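# Flip the reel on the scanner glass to label down

## Task

A reel sits on the scanner's glass with its label facing up. Flip it so it rests flat on the glass with the label facing down, then release it.

## Robot and tools

The robot has two arms, left_arm and right_arm. Each ends in a two-finger gripper. All poses in results use one shared scene frame. Its origin is on the table top midway between the arms, +z is up, +x reaches out over the table, and left_arm sits on the +y side. The arm names do not tell you which side of an image an arm appears on. Printed hand positions can be off from the true ones, more so at long reach.

Gripper axes: the fingers point along the gripper's own +z, and they open and close along its y. end_effector_position is the point between the finger pads, roughly 1 cm short of the tips. Orientation is reported as end_effector_quat_wxyz.

Row layout, shared by execute_actions and move: one flat list of 14 numbers covering both arms, even if only one arm moves. The order is dx, dy, dz, rx, ry, rz, opening for left_arm, then the same seven for right_arm. dx to rz are offsets in that gripper's own axes, not absolute poses. 1.0 equals 0.6 m of travel or 180 degrees of turn, and values lie in [-1, 1]. rx, ry, rz together form a single rotation vector. The opening is absolute: +1 is fully open (0.094 m) and -1 is closed. A row may add 12 more numbers from 0 to 1. These scale stiffness per joint, left_arm's six then right_arm's six, in Joint positions order, and they persist until you change them.

execute_actions(actions): a list of up to 15 actions. Each action is a table of up to 15 rows, and each row runs for one control step of 1/30 s. A table with fewer rows repeats its last row until 15 steps are used. Every row's offset is measured from the gripper's measured pose at the start of that action, not from the previous row. For the first action in a call, the reference is the last pose reported in this scene. Passing an empty list just returns the current state and images.

move(target, speed, blocking): target is one 14-number row, with offsets taken from the pose in the scene's latest result that shows one. Each gripper travels in a straight line toward its target, and both paths finish together. A move lasts 0.5 to 10 s and is cut off at 10 s. speed is in m/s, from 0.002 to 0.5, default 0.25; turning is capped at twice that value in rad/s. The opening is sent when the move begins. Paths do not avoid obstacles or the other arm. Grippers lag behind the path, can drift off it, and can overshoot speed near full reach. With blocking=false you get a result after 0.5 s. Until the move ends, call wait or stop; other motion commands are refused. The result adds a 'move:' line giving the ending (done, off_target, moving, held, fault), any limits that acted, and each gripper's distance from its target. limits=paced means the sent pose was clipped. limits=held means a check blocked some steps, and the arm may then jump faster than speed.

wait(seconds): 0 to 10 s. Each arm keeps its last command, and a wait returns early when a running move ends. stop(): brakes a running move; the fingers keep moving. zoom_image(camera, region): a closer view of the latest image from cam_high, cam_low, cam_left_wrist or cam_right_wrist. region is [x0, y0, x1, y1] in pixels from the top-left, at most 504x504. All images are 504x504; the wrist cameras are fisheye. finished_scene(scene): ends the scene irreversibly. Call it only when the reel is resting flat, label down, and released. Replying without any tool call ends every remaining scene.

Controller behaviour: at each step the commanded pose is clipped to within 70 mm and 16 degrees of the measured pose. When position and orientation conflict, position wins. Large offsets need several actions. Arms tend to end a centimetre or more low. To hold an arm still, send the offset back to its wanted pose in your first call of a reply, then zeros, and aim higher if it keeps sagging. The 'Hand target' lines show where each gripper is currently being driven. 'pose unreachable' means the clearance check altered or blocked that arm's command. Step readings list positions, and a HELD tag means that arm's row was held back on that step.

Gripping: grip_measured uses the same scale as the commanded opening. To hold something, command about 0.03 below the measured value; a smaller margin grips more gently. Each gripper has a fixed sensor bias of about 1 mm. Pad force tops out around 50 to 62 N and is weaker on very thin parts.

Joint ranges (rad), from base to gripper: waist -2.880 to 2.880, shoulder 0 to 3.142, elbow 0 to 3.019, wrist pitch -1.693 to 1.571, wrist yaw -1.571 to 1.571, wrist roll -2.094 to 2.094. Elbows stop just before fully straight.

Hazards: objects that fall or are knocked off the table fail the task. Avoid drops, slips, slams and hard pushes, and keep the arms from colliding or pressing on each other. Approach slowly, because faster contact and targets set deeper past the contact press harder. Random tugs may pull on a held part or nudge loose objects. Holding a load heats the motors: a MOTOR HOT warning appears at 85 °C, and at 100 °C an OVER-TEMPERATURE FAULT drops that arm, so don't hold the reel longer than needed. The simulation keeps running while you think, with the last command held.

A possible approach: grasp the reel by its rim, lift it slightly, roll the wrist 180 degrees, lower it flat onto the glass label down, open the gripper, and back off.

Each tool is called after "Emit:" as a command line: name --argument value for each argument, lists and objects as JSON in quotes; but a table of rows of numbers goes row by row, as --pt "numbers of a row", without its own name.

## Session

Emit:
execute_actions --actions '[]'

Scene clock: 0.00 s.
left_arm: end_effector_position=(-0.0268, -0.0621, +0.3142) grip_measured=+1.000 end_effector_quat_wxyz=(+0.250, +0.822, +0.438, +0.264) | right_arm: end_effector_position=(+0.3889, -0.6127, +0.2505) grip_measured=+1.000 end_effector_quat_wxyz=(+0.043, +0.588, +0.728, +0.350)
Joint positions: left_arm=[-1.838  1.261  1.268 -1.601 -0.744  0.289  0.094] | right_arm=[-1.138  1.724  1.615 -1.609 -0.707  0.333  0.094]
Joint velocities: left_arm=[-0.005 -0.015  0.022 -0.007 -0.051  0.066  0.   ] | right_arm=[-0.005 -0.015 -0.017  0.002  0.037  0.007  0.   ]
Hand target (left_arm): -0.028, -0.067, +0.327; +0.262, +0.819, +0.444, +0.252
Hand target (right_arm): +0.392, -0.617, +0.265; +0.059, +0.583, +0.733, +0.345
Joint stiffness scale: left_arm=[1. 1. 1. 1. 1. 1.] | right_arm=[1. 1. 1. 1. 1. 1.]

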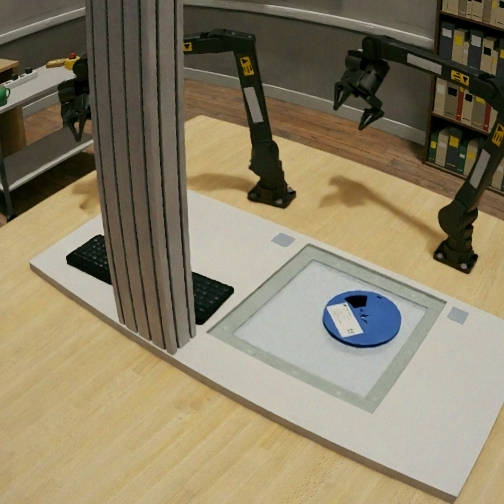

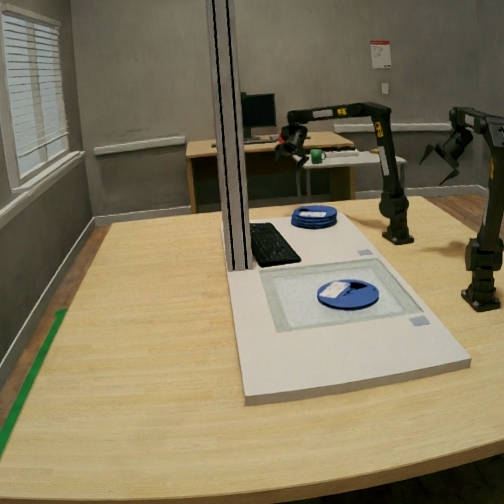

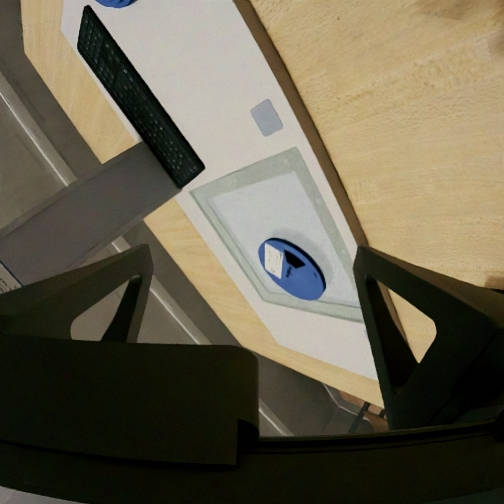

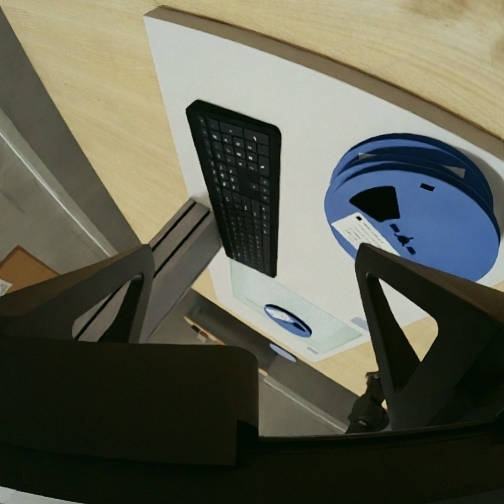

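Emit:
move --target '[0,0,0,0.169,-0.179,0.297,1,0,0,0,0,0,0,1]' --speed 0.4

Emit:
move --target '[0.55,-0.4,0,0,0,0,1,0,0,0,0,0,0,1]' --speed 0.4

Scene clock: 4.10 s.
left_arm: end_effector_position=(-0.0292, -0.0509, +0.2913) grip_measured=+1.000 end_effector_quat_wxyz=(-0.024, +1.000, +0.005, +0.005) | right_arm: end_effector_position=(+0.3889, -0.6127, +0.2505) grip_measured=+1.000 end_effector_quat_wxyz=(+0.043, +0.588, +0.728, +0.350)
Joint positions: left_arm=[-1.527  1.301  1.362 -1.68  -0.012  1.579  0.094] | right_arm=[-1.138  1.724  1.615 -1.609 -0.707  0.333  0.094]
Joint velocities: left_arm=[-0.005 -0.005 -0.002 -0.007 -0.051  0.022  0.   ] | right_arm=[-0.005  0.005 -0.002 -0.002  0.037 -0.007  0.   ]
Hand target (left_arm): -0.026, -0.061, +0.314; +0.002, +1.000, +0.000, +0.004
Hand target (right_arm): +0.389, -0.613, +0.251; +0.043, +0.588, +0.728, +0.350
Off the commanded pose (left_arm): 0.026 m, 3 deg.
Off the commanded pose (right_arm): 0.000 m, 0 deg.
Joint stiffness scale: left_arm=[1. 1. 1. 1. 1. 1.] | right_arm=[1. 1. 1. 1. 1. 1.]
joint sent to its limit (left arm) — the command would take joint 4 (wrist pitch) past its lower limit, so that joint was sent only as far as its limit.
move: off_target (left_arm)

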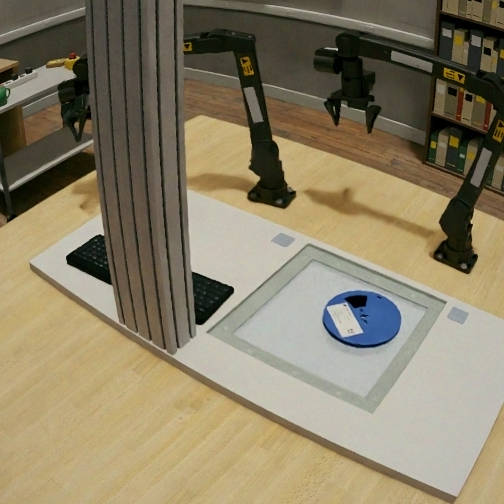

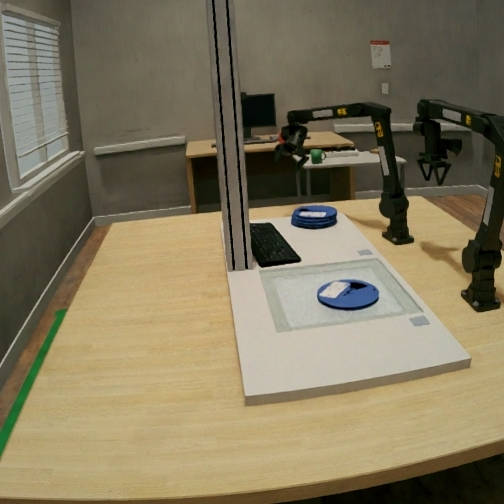

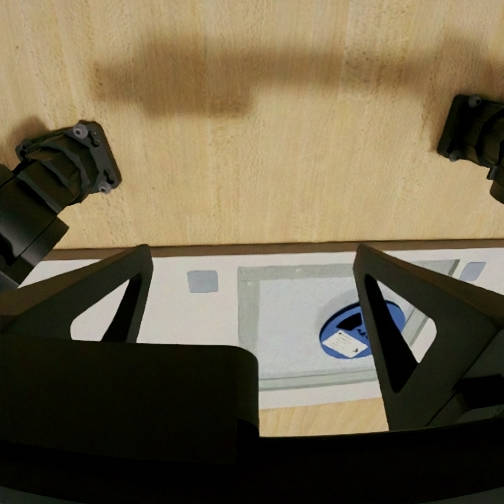

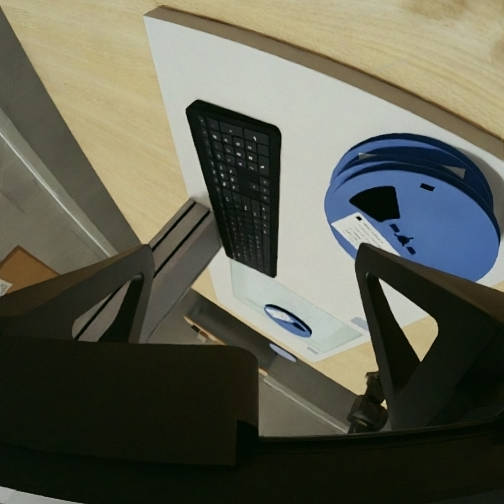

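Scene clock: 5.70 s.
left_arm: end_effector_position=(+0.2953, +0.1956, +0.2857) grip_measured=+1.000 end_effector_quat_wxyz=(-0.165, +0.944, +0.270, +0.097) | right_arm: end_effector_position=(+0.3889, -0.6127, +0.2505) grip_measured=+1.000 end_effector_quat_wxyz=(+0.043, +0.588, +0.728, +0.350)
Joint positions: left_arm=[-0.469  1.298  1.311 -1.681 -0.372  2.07   0.094] | right_arm=[-1.138  1.724  1.615 -1.609 -0.707  0.333  0.094]
Joint velocities: left_arm=[-0.015 -0.005 -0.012  0.002  0.007 -0.007  0.   ] | right_arm=[-0.005 -0.005 -0.017  0.037  0.066  0.007  0.   ]
Hand target (left_arm): +0.303, +0.191, +0.312; -0.142, +0.946, +0.268, +0.117
Hand target (right_arm): +0.389, -0.613, +0.251; +0.043, +0.588, +0.728, +0.350
Off the commanded pose (left_arm): 0.021 m, 37 deg; orientation clipped at the last step of the last action.
Off the commanded pose (right_arm): 0.000 m, 0 deg.
Joint stiffness scale: left_arm=[1. 1. 1. 1. 1. 1.] | right_arm=[1. 1. 1. 1. 1. 1.]
joint sent to its limit (left arm) — the command would take joint 4 (wrist pitch) past its lower limit and joint 6 (wrist roll) past its upper limit, so those joints were sent only as far as their limits.
move: off_target (left_arm); limits=paced

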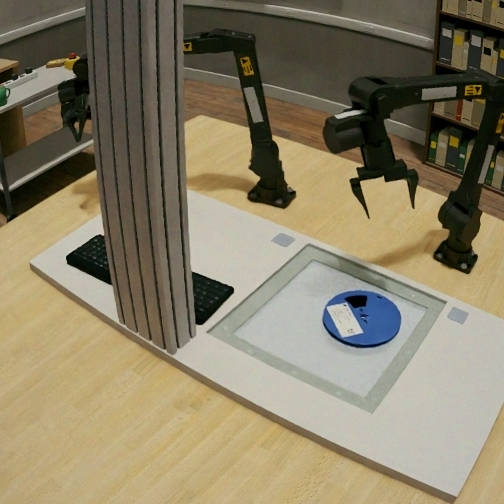

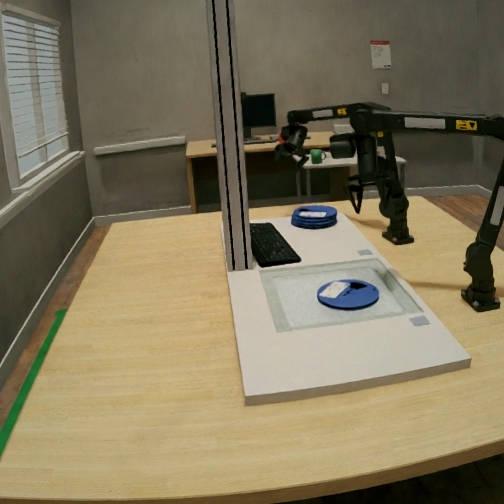

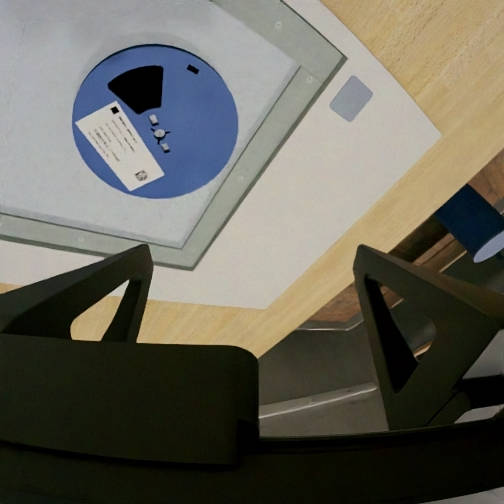

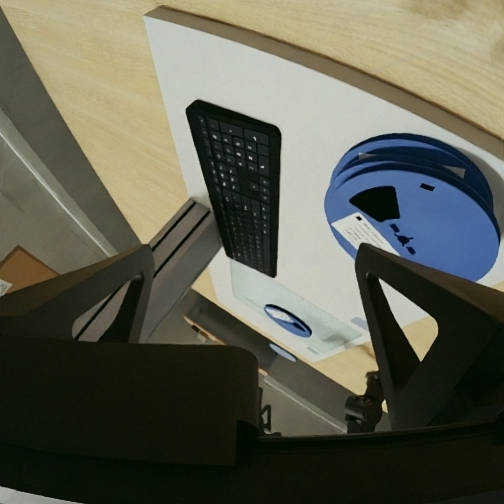

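Emit:
move --target '[0,0,0.1,0.083,-0.142,-0.81,1,0,0,0,0,0,0,1]' --speed 0.5

Scene clock: 9.73 s.
left_arm: end_effector_position=(+0.3005, +0.2158, +0.2268) grip_measured=+1.000 end_effector_quat_wxyz=(-0.012, +0.013, +1.000, +0.003) | right_arm: end_effector_position=(+0.3889, -0.6127, +0.2505) grip_measured=+1.000 end_effector_quat_wxyz=(+0.043, +0.588, +0.728, +0.350)
Joint positions: left_arm=[-0.23   1.272  1.168 -1.492 -0.    -0.232  0.094] | right_arm=[-1.138  1.724  1.615 -1.609 -0.707  0.333  0.094]
Joint velocities: left_arm=[-0.005 -0.015  0.002 -0.012 -0.051  0.037  0.   ] | right_arm=[-0.015 -0.015 -0.012 -0.012 -0.022 -0.051  0.   ]
Hand target (left_arm): +0.301, +0.219, +0.231; +0.000, -0.001, +1.000, +0.002
Hand target (right_arm): +0.389, -0.613, +0.251; +0.043, +0.588, +0.728, +0.350
Off the commanded pose (left_arm): 0.004 m, 2 deg.
Off the commanded pose (right_arm): 0.000 m, 0 deg.
Joint stiffness scale: left_arm=[1. 1. 1. 1. 1. 1.] | right_arm=[1. 1. 1. 1. 1. 1.]
move: done

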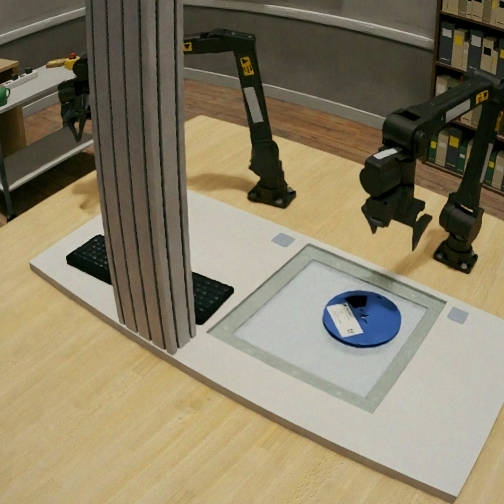

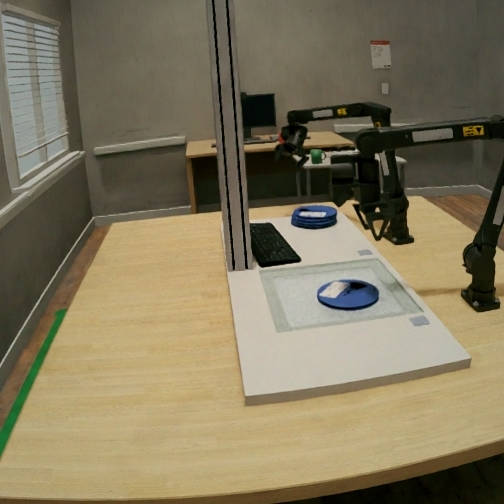

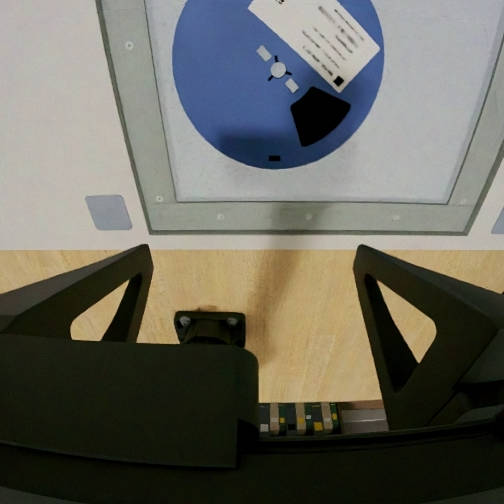

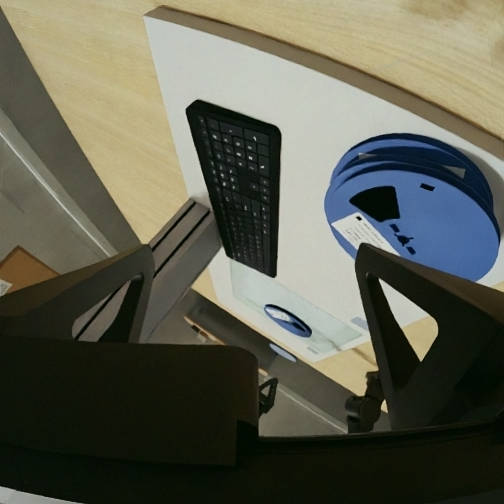

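Emit:
move --target '[0.067,-0.115,0.23,0,0,0.28,0,0,0,0,0,0,0,1]' --speed 0.4

Emit:
zoom_image --camera "cam_high" --region '[250,200,470,380]'

Emit:
zoom_image --camera "cam_low" --region '[250,200,470,340]'

Scene clock: 13.30 s.
left_arm: end_effector_position=(+0.2523, +0.1518, +0.0893) grip_measured=+0.002 end_effector_quat_wxyz=(-0.018, +0.425, +0.905, -0.003) | right_arm: end_effector_position=(+0.3889, -0.6127, +0.2505) grip_measured=+1.000 end_effector_quat_wxyz=(+0.043, +0.588, +0.728, +0.350)
Joint positions: left_arm=[-0.455  1.334  0.845 -1.117  0.008  0.398  0.047] | right_arm=[-1.138  1.724  1.615 -1.609 -0.707  0.333  0.094]
Joint velocities: left_arm=[-0.005 -0.015 -0.007 -0.002  0.051  0.081 -0.   ] | right_arm=[-0.015 -0.005  0.002 -0.022 -0.022 -0.022  0.   ]
Hand target (left_arm): +0.253, +0.148, +0.089; -0.013, +0.437, +0.899, -0.005
Hand target (right_arm): +0.389, -0.613, +0.251; +0.043, +0.588, +0.728, +0.350
Off the commanded pose (left_arm): 0.004 m, 2 deg.
Off the commanded pose (right_arm): 0.000 m, 0 deg.
Joint stiffness scale: left_arm=[1. 1. 1. 1. 1. 1.] | right_arm=[1. 1. 1. 1. 1. 1.]
move: done

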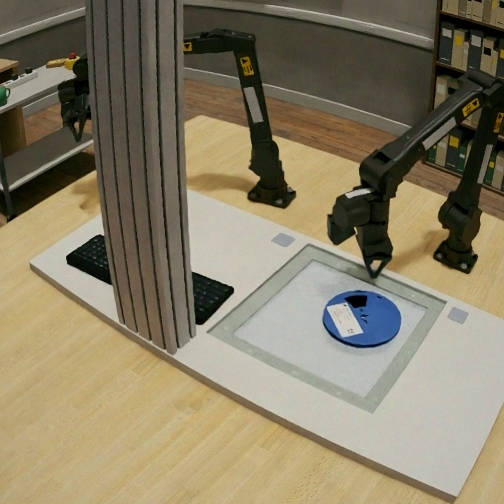

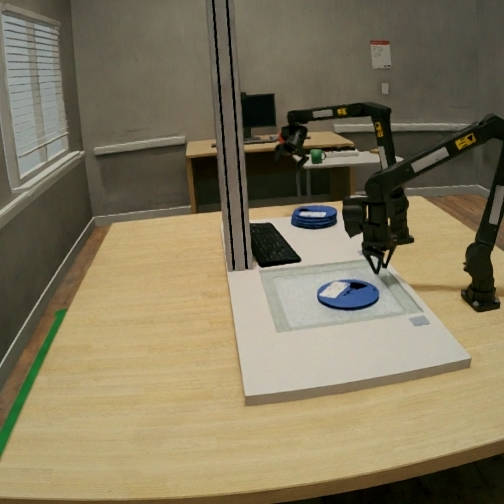

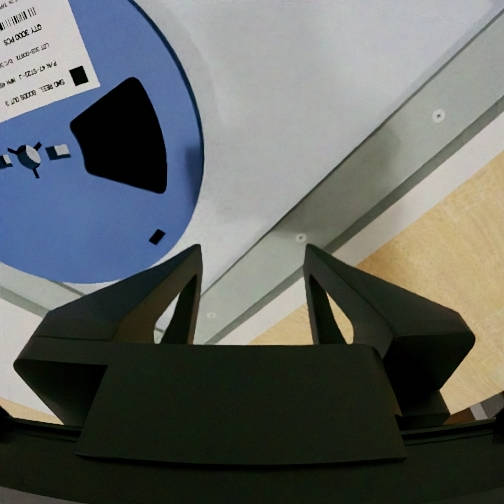

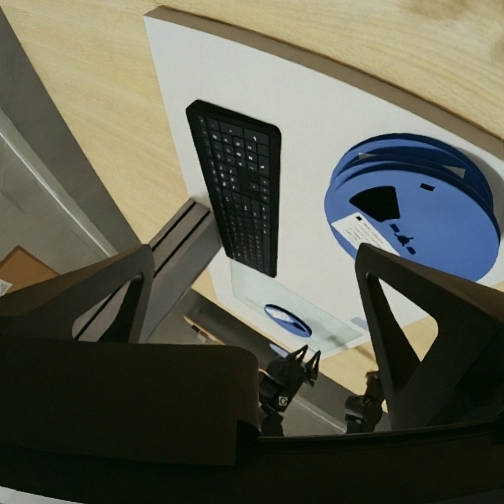

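Region (250, 200, 470, 380) of cam_high's 504x504 image, scaled by 2.291, with more detail than that image has; it fills the top 412 rows of this view, and the rest is white.

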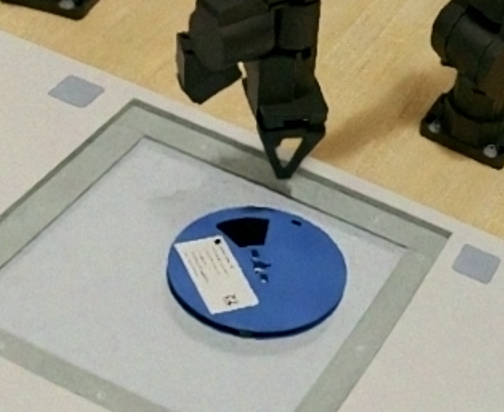

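Region (250, 200, 470, 340) of cam_low's 504x504 image, scaled by 2.291, with more detail than that image has; it fills the top 321 rows of this view, and the rest is white.

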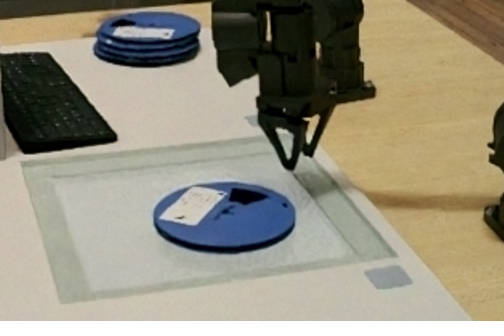

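Emit:
move --target '[-0.05,0.06,0.045,0,0,0,0,0,0,0,0,0,0,1]' --speed 0.2

Scene clock: 14.70 s.
left_arm: end_effector_position=(+0.2799, +0.1554, +0.0561) grip_measured=+0.001 end_effector_quat_wxyz=(-0.033, +0.422, +0.906, -0.003) | right_arm: end_effector_position=(+0.3889, -0.6127, +0.2505) grip_measured=+1.000 end_effector_quat_wxyz=(+0.043, +0.588, +0.728, +0.350)
Joint positions: left_arm=[-0.41   1.465  0.874 -1.045  0.006  0.434  0.047] | right_arm=[-1.138  1.724  1.615 -1.609 -0.707  0.333  0.094]
Joint velocities: left_arm=[-0.005 -0.005  0.012 -0.017 -0.125 -0.022  0.001] | right_arm=[-0.015 -0.005 -0.002  0.012 -0.095  0.051  0.   ]
Hand target (left_arm): +0.298, +0.152, +0.060; -0.018, +0.425, +0.905, -0.002
Hand target (right_arm): +0.389, -0.613, +0.251; +0.043, +0.588, +0.728, +0.350
Off the commanded pose (left_arm): 0.019 m, 2 deg.
Off the commanded pose (right_arm): 0.000 m, 0 deg.
Joint stiffness scale: left_arm=[1. 1. 1. 1. 1. 1.] | right_arm=[1. 1. 1. 1. 1. 1.]
move: off_target (left_arm)

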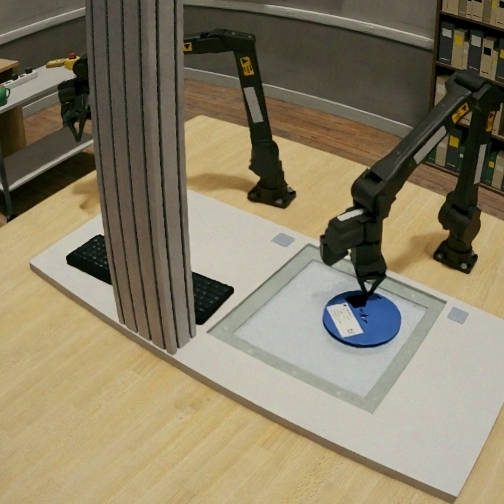

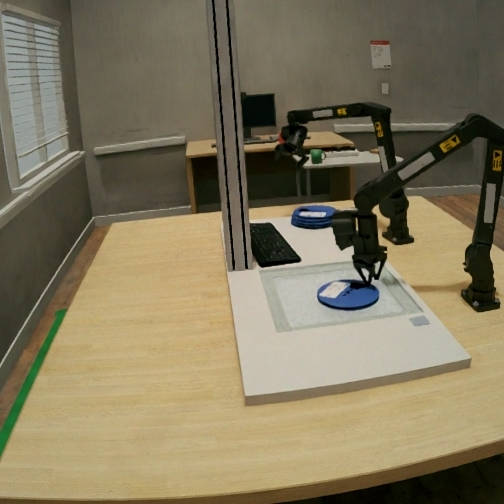

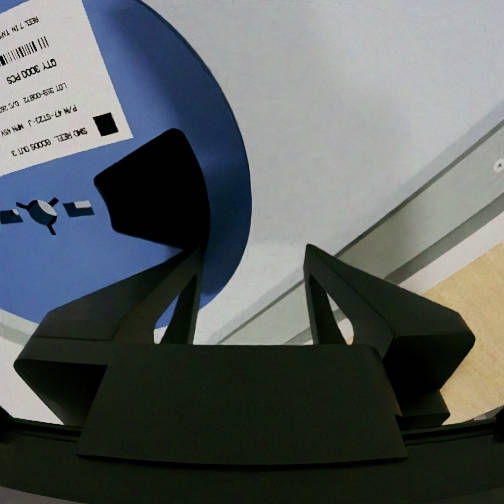

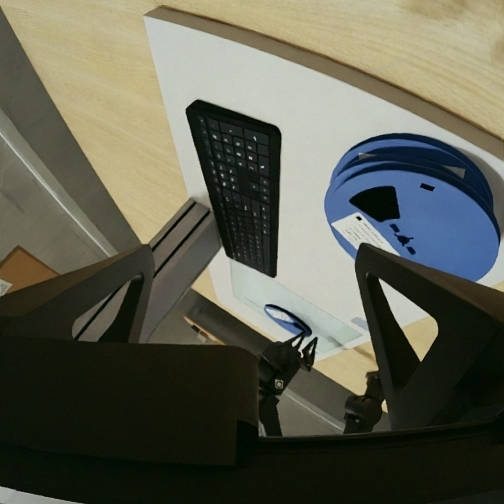

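Maybe touching. Shift more, slightly up.

Emit:
move --target '[-0.06,0.035,-0.012,0,0,0,0,0,0,0,0,0,0,1]' --speed 0.1

Scene clock: 15.93 s.
left_arm: end_effector_position=(+0.3032, +0.1447, +0.0552) grip_measured=+0.001 end_effector_quat_wxyz=(-0.041, +0.422, +0.906, -0.002) | right_arm: end_effector_position=(+0.3889, -0.6127, +0.2505) grip_measured=+1.000 end_effector_quat_wxyz=(+0.043, +0.588, +0.728, +0.350)
Joint positions: left_arm=[-0.41   1.54   0.955 -1.069  0.005  0.435  0.047] | right_arm=[-1.138  1.724  1.615 -1.609 -0.707  0.333  0.094]
Joint velocities: left_arm=[-0.015 -0.015  0.002 -0.007  0.022 -0.022 -0.002] | right_arm=[-0.005  0.005 -0.012 -0.002 -0.007 -0.007  0.   ]
Hand target (left_arm): +0.319, +0.141, +0.060; -0.033, +0.421, +0.906, -0.003
Hand target (right_arm): +0.389, -0.613, +0.251; +0.043, +0.588, +0.728, +0.350
Off the commanded pose (left_arm): 0.017 m, 1 deg.
Off the commanded pose (right_arm): 0.000 m, 0 deg.
Joint stiffness scale: left_arm=[1. 1. 1. 1. 1. 1.] | right_arm=[1. 1. 1. 1. 1. 1.]
move: off_target (left_arm)

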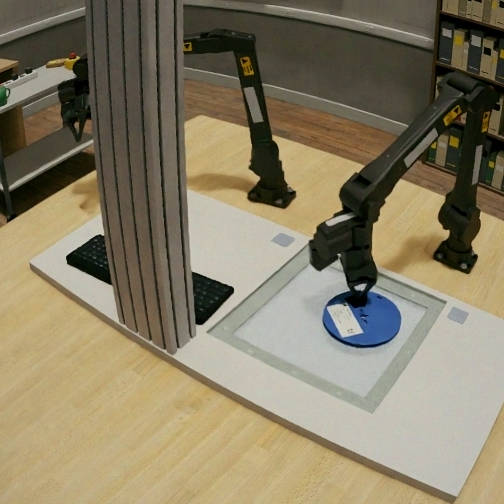

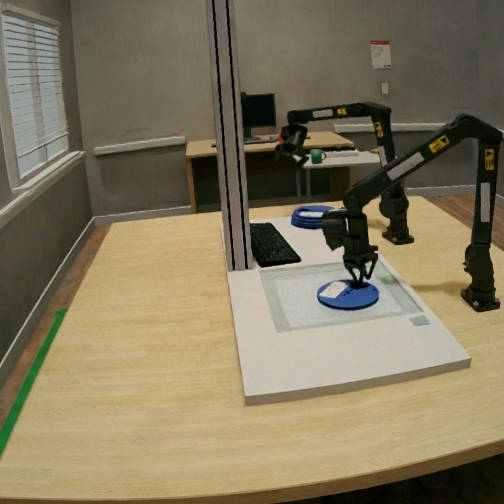

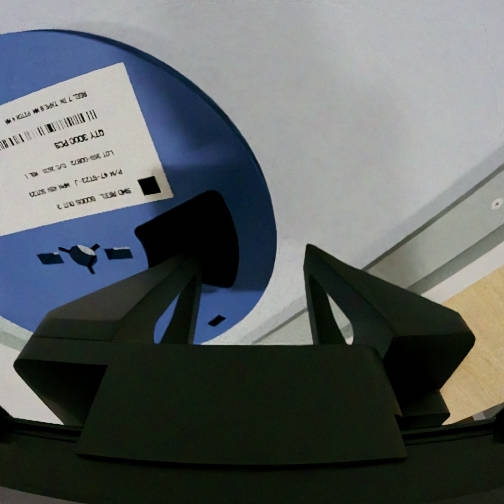

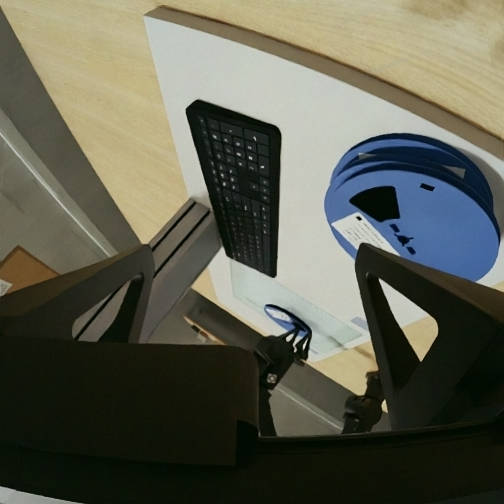

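Emit:
move --target '[-0.02,0.015,0.04,0,0,0,0,0,0,0,0,0,0,1]' --speed 0.04

Emit:
move --target '[0,0,0,0,0,0,-0.8,0,0,0,0,0,0,1]' --speed 0.04

Emit:
move --target '[0,0,-0.12,0,0,0,-0.8,0,0,0,0,0,0,1]' --speed 0.08

Scene clock: 17.63 s.
left_arm: end_effector_position=(+0.3067, +0.1433, +0.0540) grip_measured=+0.001 end_effector_quat_wxyz=(-0.035, +0.422, +0.906, -0.002) | right_arm: end_effector_position=(+0.3889, -0.6127, +0.2505) grip_measured=+1.000 end_effector_quat_wxyz=(+0.043, +0.588, +0.728, +0.350)
Joint positions: left_arm=[-0.41   1.542  0.955 -1.053  0.003  0.435  0.047] | right_arm=[-1.138  1.724  1.615 -1.609 -0.707  0.333  0.094]
Joint velocities: left_arm=[-0.015 -0.005  0.007 -0.007  0.007 -0.022  0.001] | right_arm=[-0.015  0.005  0.002 -0.017  0.022 -0.022  0.   ]
Hand target (left_arm): +0.314, +0.143, +0.031; -0.042, +0.422, +0.906, -0.002
Hand target (right_arm): +0.389, -0.613, +0.251; +0.043, +0.588, +0.728, +0.350
Off the commanded pose (left_arm): 0.026 m, 1 deg.
Off the commanded pose (right_arm): 0.000 m, 0 deg.
Joint stiffness scale: left_arm=[1. 1. 1. 1. 1. 1.] | right_arm=[1. 1. 1. 1. 1. 1.]
move: off_target (left_arm)

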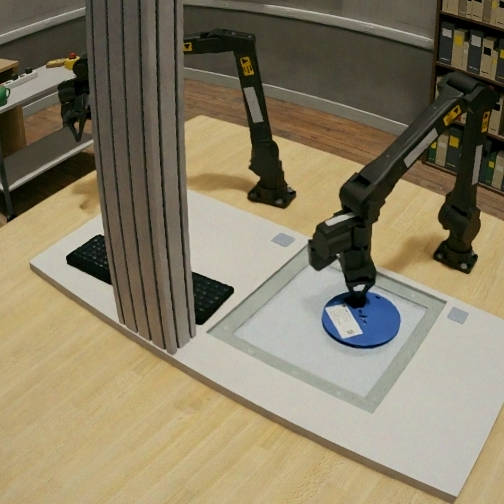

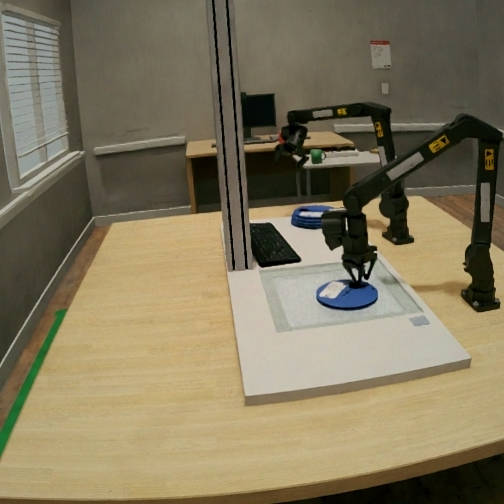

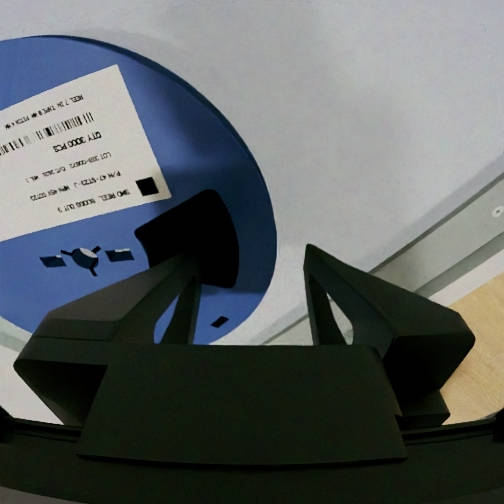

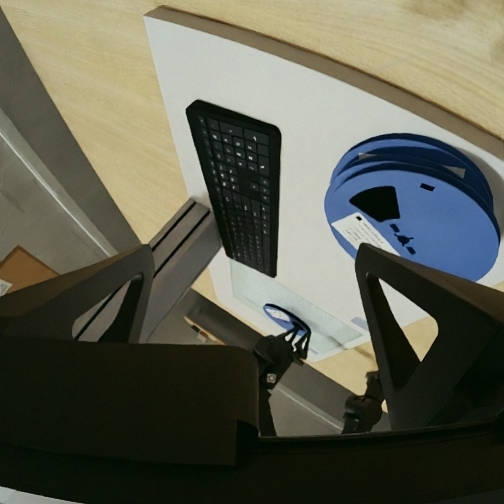

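Scene clock: 18.13 s.
left_arm: end_effector_position=(+0.3069, +0.1434, +0.0548) grip_measured=-0.689 end_effector_quat_wxyz=(-0.034, +0.422, +0.906, -0.001) | right_arm: end_effector_position=(+0.3889, -0.6127, +0.2505) grip_measured=+1.000 end_effector_quat_wxyz=(+0.043, +0.588, +0.728, +0.350)
Joint positions: left_arm=[-0.41   1.54   0.955 -1.053  0.003  0.436  0.015] | right_arm=[-1.138  1.724  1.615 -1.609 -0.707  0.333  0.094]
Joint velocities: left_arm=[-0.015 -0.005 -0.012 -0.022  0.037 -0.037 -0.001] | right_arm=[-0.005 -0.015 -0.012 -0.007 -0.051 -0.051  0.   ]
Hand target (left_arm): +0.307, +0.143, +0.054; -0.035, +0.422, +0.906, -0.002
Hand target (right_arm): +0.389, -0.613, +0.251; +0.043, +0.588, +0.728, +0.350
Off the commanded pose (left_arm): 0.001 m, 0 deg.
Off the commanded pose (right_arm): 0.000 m, 0 deg.
Joint stiffness scale: left_arm=[1. 1. 1. 1. 1. 1.] | right_arm=[1. 1. 1. 1. 1. 1.]
move: done

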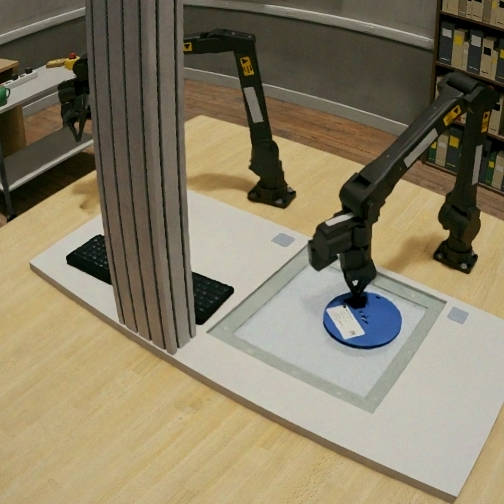

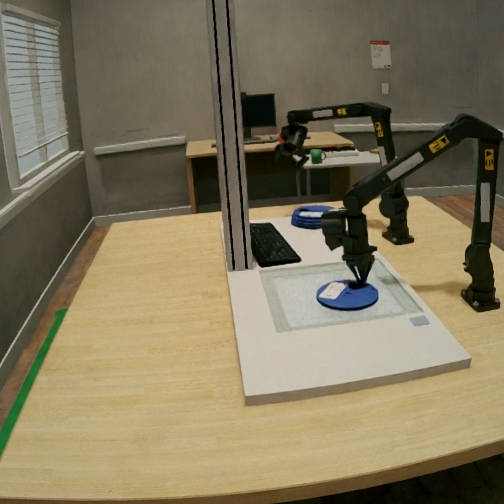

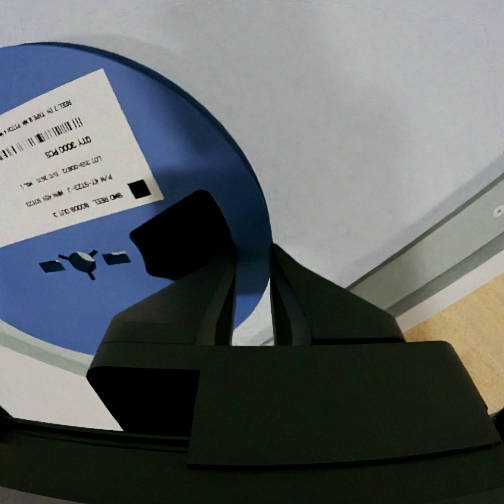

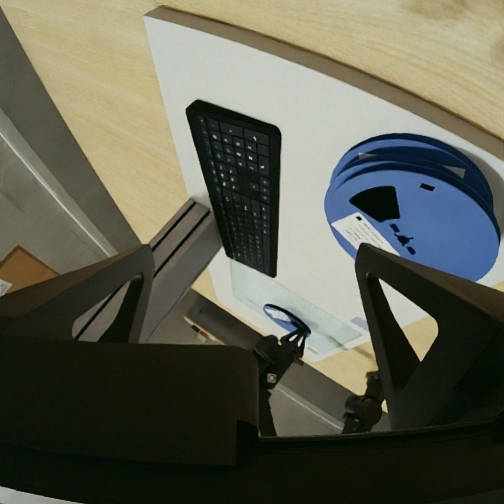

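Scene clock: 19.37 s.
left_arm: end_effector_position=(+0.2946, +0.1496, +0.1053) grip_measured=-0.798 end_effector_quat_wxyz=(-0.061, +0.422, +0.905, -0.000) | right_arm: end_effector_position=(+0.3889, -0.6127, +0.2505) grip_measured=+1.000 end_effector_quat_wxyz=(+0.043, +0.588, +0.728, +0.350)
Joint positions: left_arm=[-0.41   1.471  1.025 -1.247  0.001  0.436  0.01 ] | right_arm=[-1.138  1.724  1.615 -1.609 -0.707  0.333  0.094]
Joint velocities: left_arm=[-0.015 -0.005 -0.002 -0.022  0.022 -0.007 -0.001] | right_arm=[-0.024 -0.005 -0.007 -0.012  0.051  0.066  0.   ]
Hand target (left_arm): +0.311, +0.142, +0.127; -0.034, +0.422, +0.906, -0.001
Hand target (right_arm): +0.389, -0.613, +0.251; +0.043, +0.588, +0.728, +0.350
Off the commanded pose (left_arm): 0.028 m, 3 deg.
Off the commanded pose (right_arm): 0.000 m, 0 deg.
Joint stiffness scale: left_arm=[1. 1. 1. 1. 1. 1.] | right_arm=[1. 1. 1. 1. 1. 1.]
move: off_target (left_arm)

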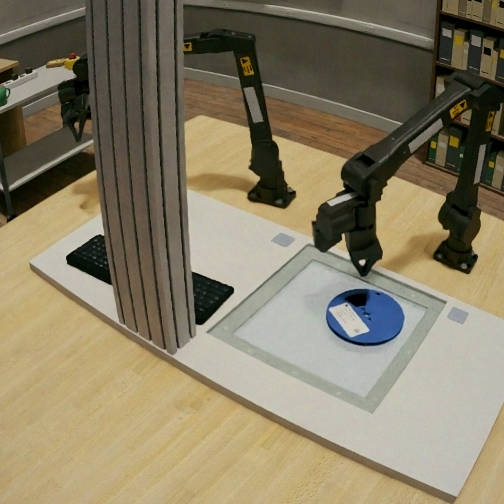

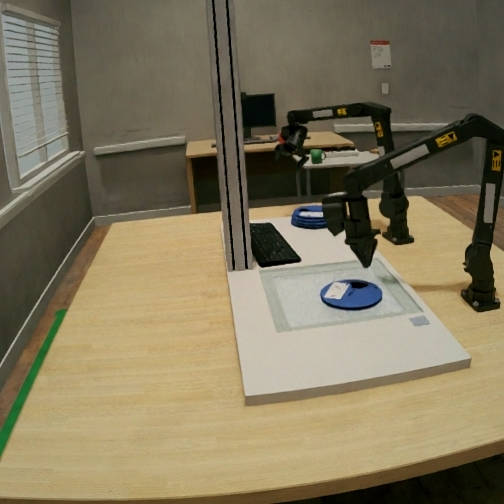

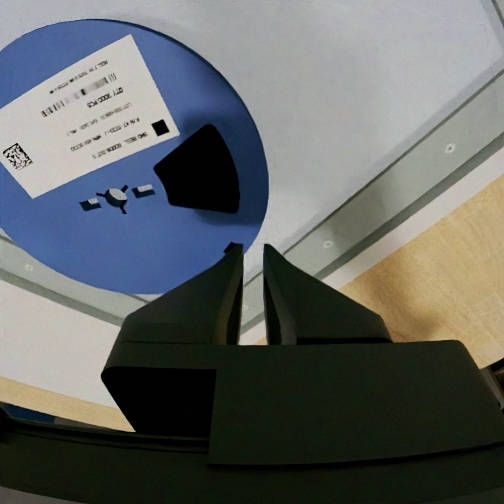

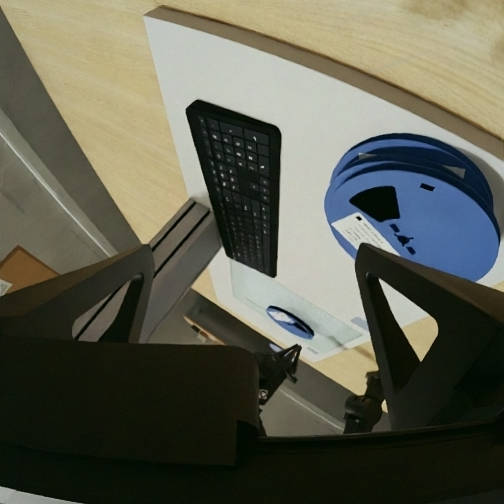

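Emit:
move --target '[-0.04,0.05,0.095,0,0,0,-1,0,0,0,0,0,0,1]' --speed 0.06

Emit:
move --target '[-0.03,-0.35,0.02,0,0,0,-1,0,0,0,0,0,0,1]' --speed 0.06

Scene clock: 22.23 s.
left_arm: end_effector_position=(+0.3203, +0.1491, +0.0538) grip_measured=-0.986 end_effector_quat_wxyz=(-0.062, +0.421, +0.905, -0.001) | right_arm: end_effector_position=(+0.3889, -0.6127, +0.2505) grip_measured=+1.000 end_effector_quat_wxyz=(+0.043, +0.588, +0.728, +0.350)
Joint positions: left_arm=[-0.384  1.599  1.019 -1.114 -0.002  0.459  0.001] | right_arm=[-1.138  1.724  1.615 -1.609 -0.707  0.333  0.094]
Joint velocities: left_arm=[-0.015 -0.015 -0.007 -0.007 -0.022  0.037 -0.   ] | right_arm=[ 0.005  0.005 -0.007 -0.007  0.007  0.022  0.   ]
Hand target (left_arm): +0.326, +0.154, +0.044; -0.061, +0.421, +0.905, +0.000
Hand target (right_arm): +0.389, -0.613, +0.251; +0.043, +0.588, +0.728, +0.350
Off the commanded pose (left_arm): 0.012 m, 0 deg.
Off the commanded pose (right_arm): 0.000 m, 0 deg.
Joint stiffness scale: left_arm=[1. 1. 1. 1. 1. 1.] | right_arm=[1. 1. 1. 1. 1. 1.]
move: off_target (left_arm)

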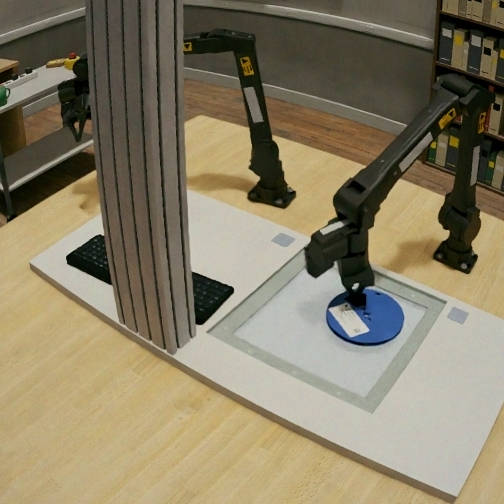

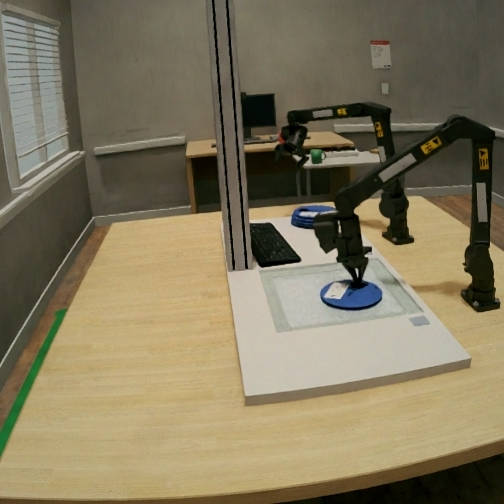

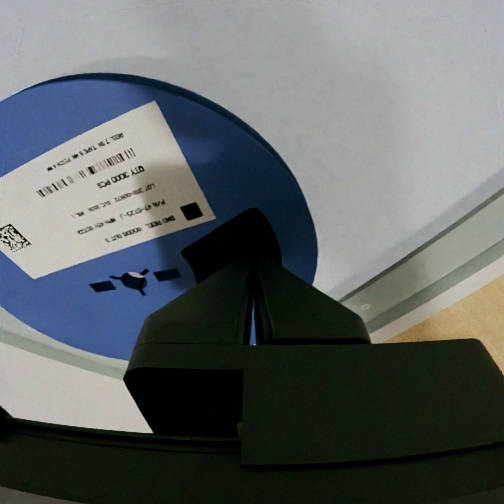

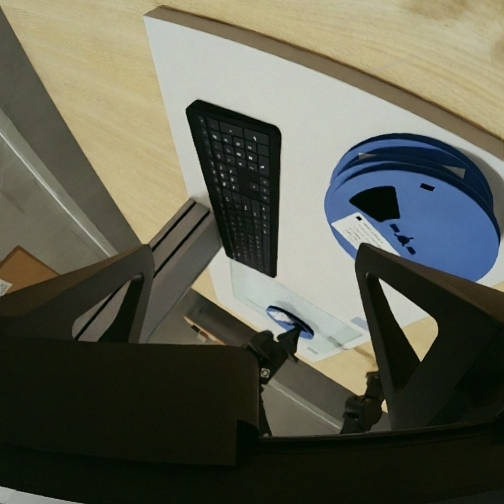

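Scene clock: 26.10 s.
left_arm: end_effector_position=(+0.1694, +0.0037, +0.0541) grip_measured=-0.986 end_effector_quat_wxyz=(-0.067, +0.424, +0.903, -0.001) | right_arm: end_effector_position=(+0.3889, -0.6127, +0.2505) grip_measured=+1.000 end_effector_quat_wxyz=(+0.043, +0.588, +0.728, +0.350)
Joint positions: left_arm=[-0.911  1.536  0.943 -1.094  0.066 -0.056  0.001] | right_arm=[-1.138  1.724  1.615 -1.609 -0.707  0.333  0.094]
Joint velocities: left_arm=[ 0.005 -0.015  0.002  0.017  0.007 -0.066 -0.   ] | right_arm=[-0.015 -0.005 -0.002 -0.012 -0.037 -0.007  0.   ]
Hand target (left_arm): +0.166, -0.002, +0.052; -0.064, +0.421, +0.905, -0.006
Hand target (right_arm): +0.389, -0.613, +0.251; +0.043, +0.588, +0.728, +0.350
Off the commanded pose (left_arm): 0.005 m, 1 deg.
Off the commanded pose (right_arm): 0.000 m, 0 deg.
Joint stiffness scale: left_arm=[1. 1. 1. 1. 1. 1.] | right_arm=[1. 1. 1. 1. 1. 1.]
move: done

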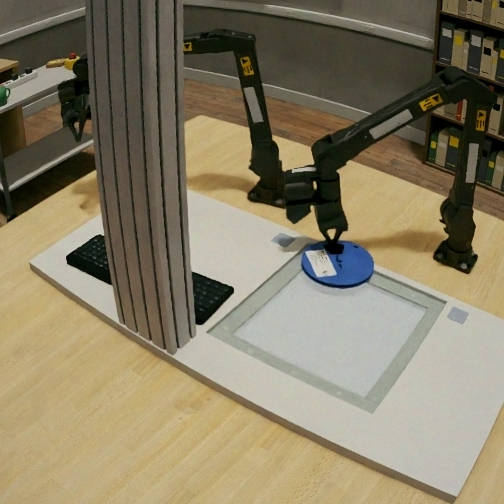

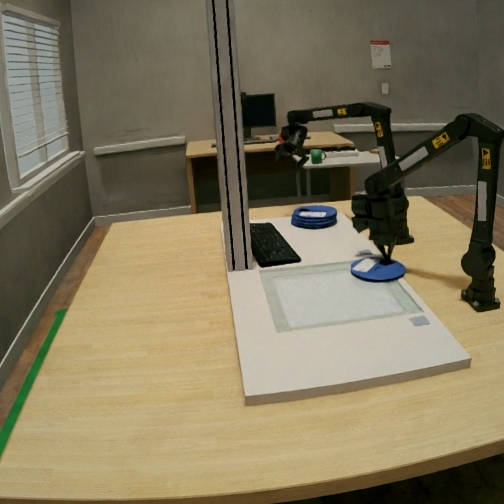

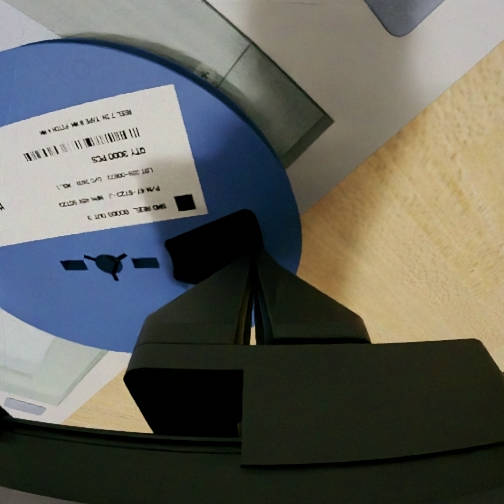

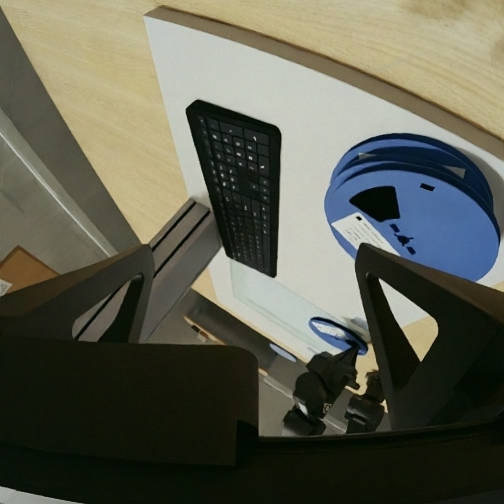

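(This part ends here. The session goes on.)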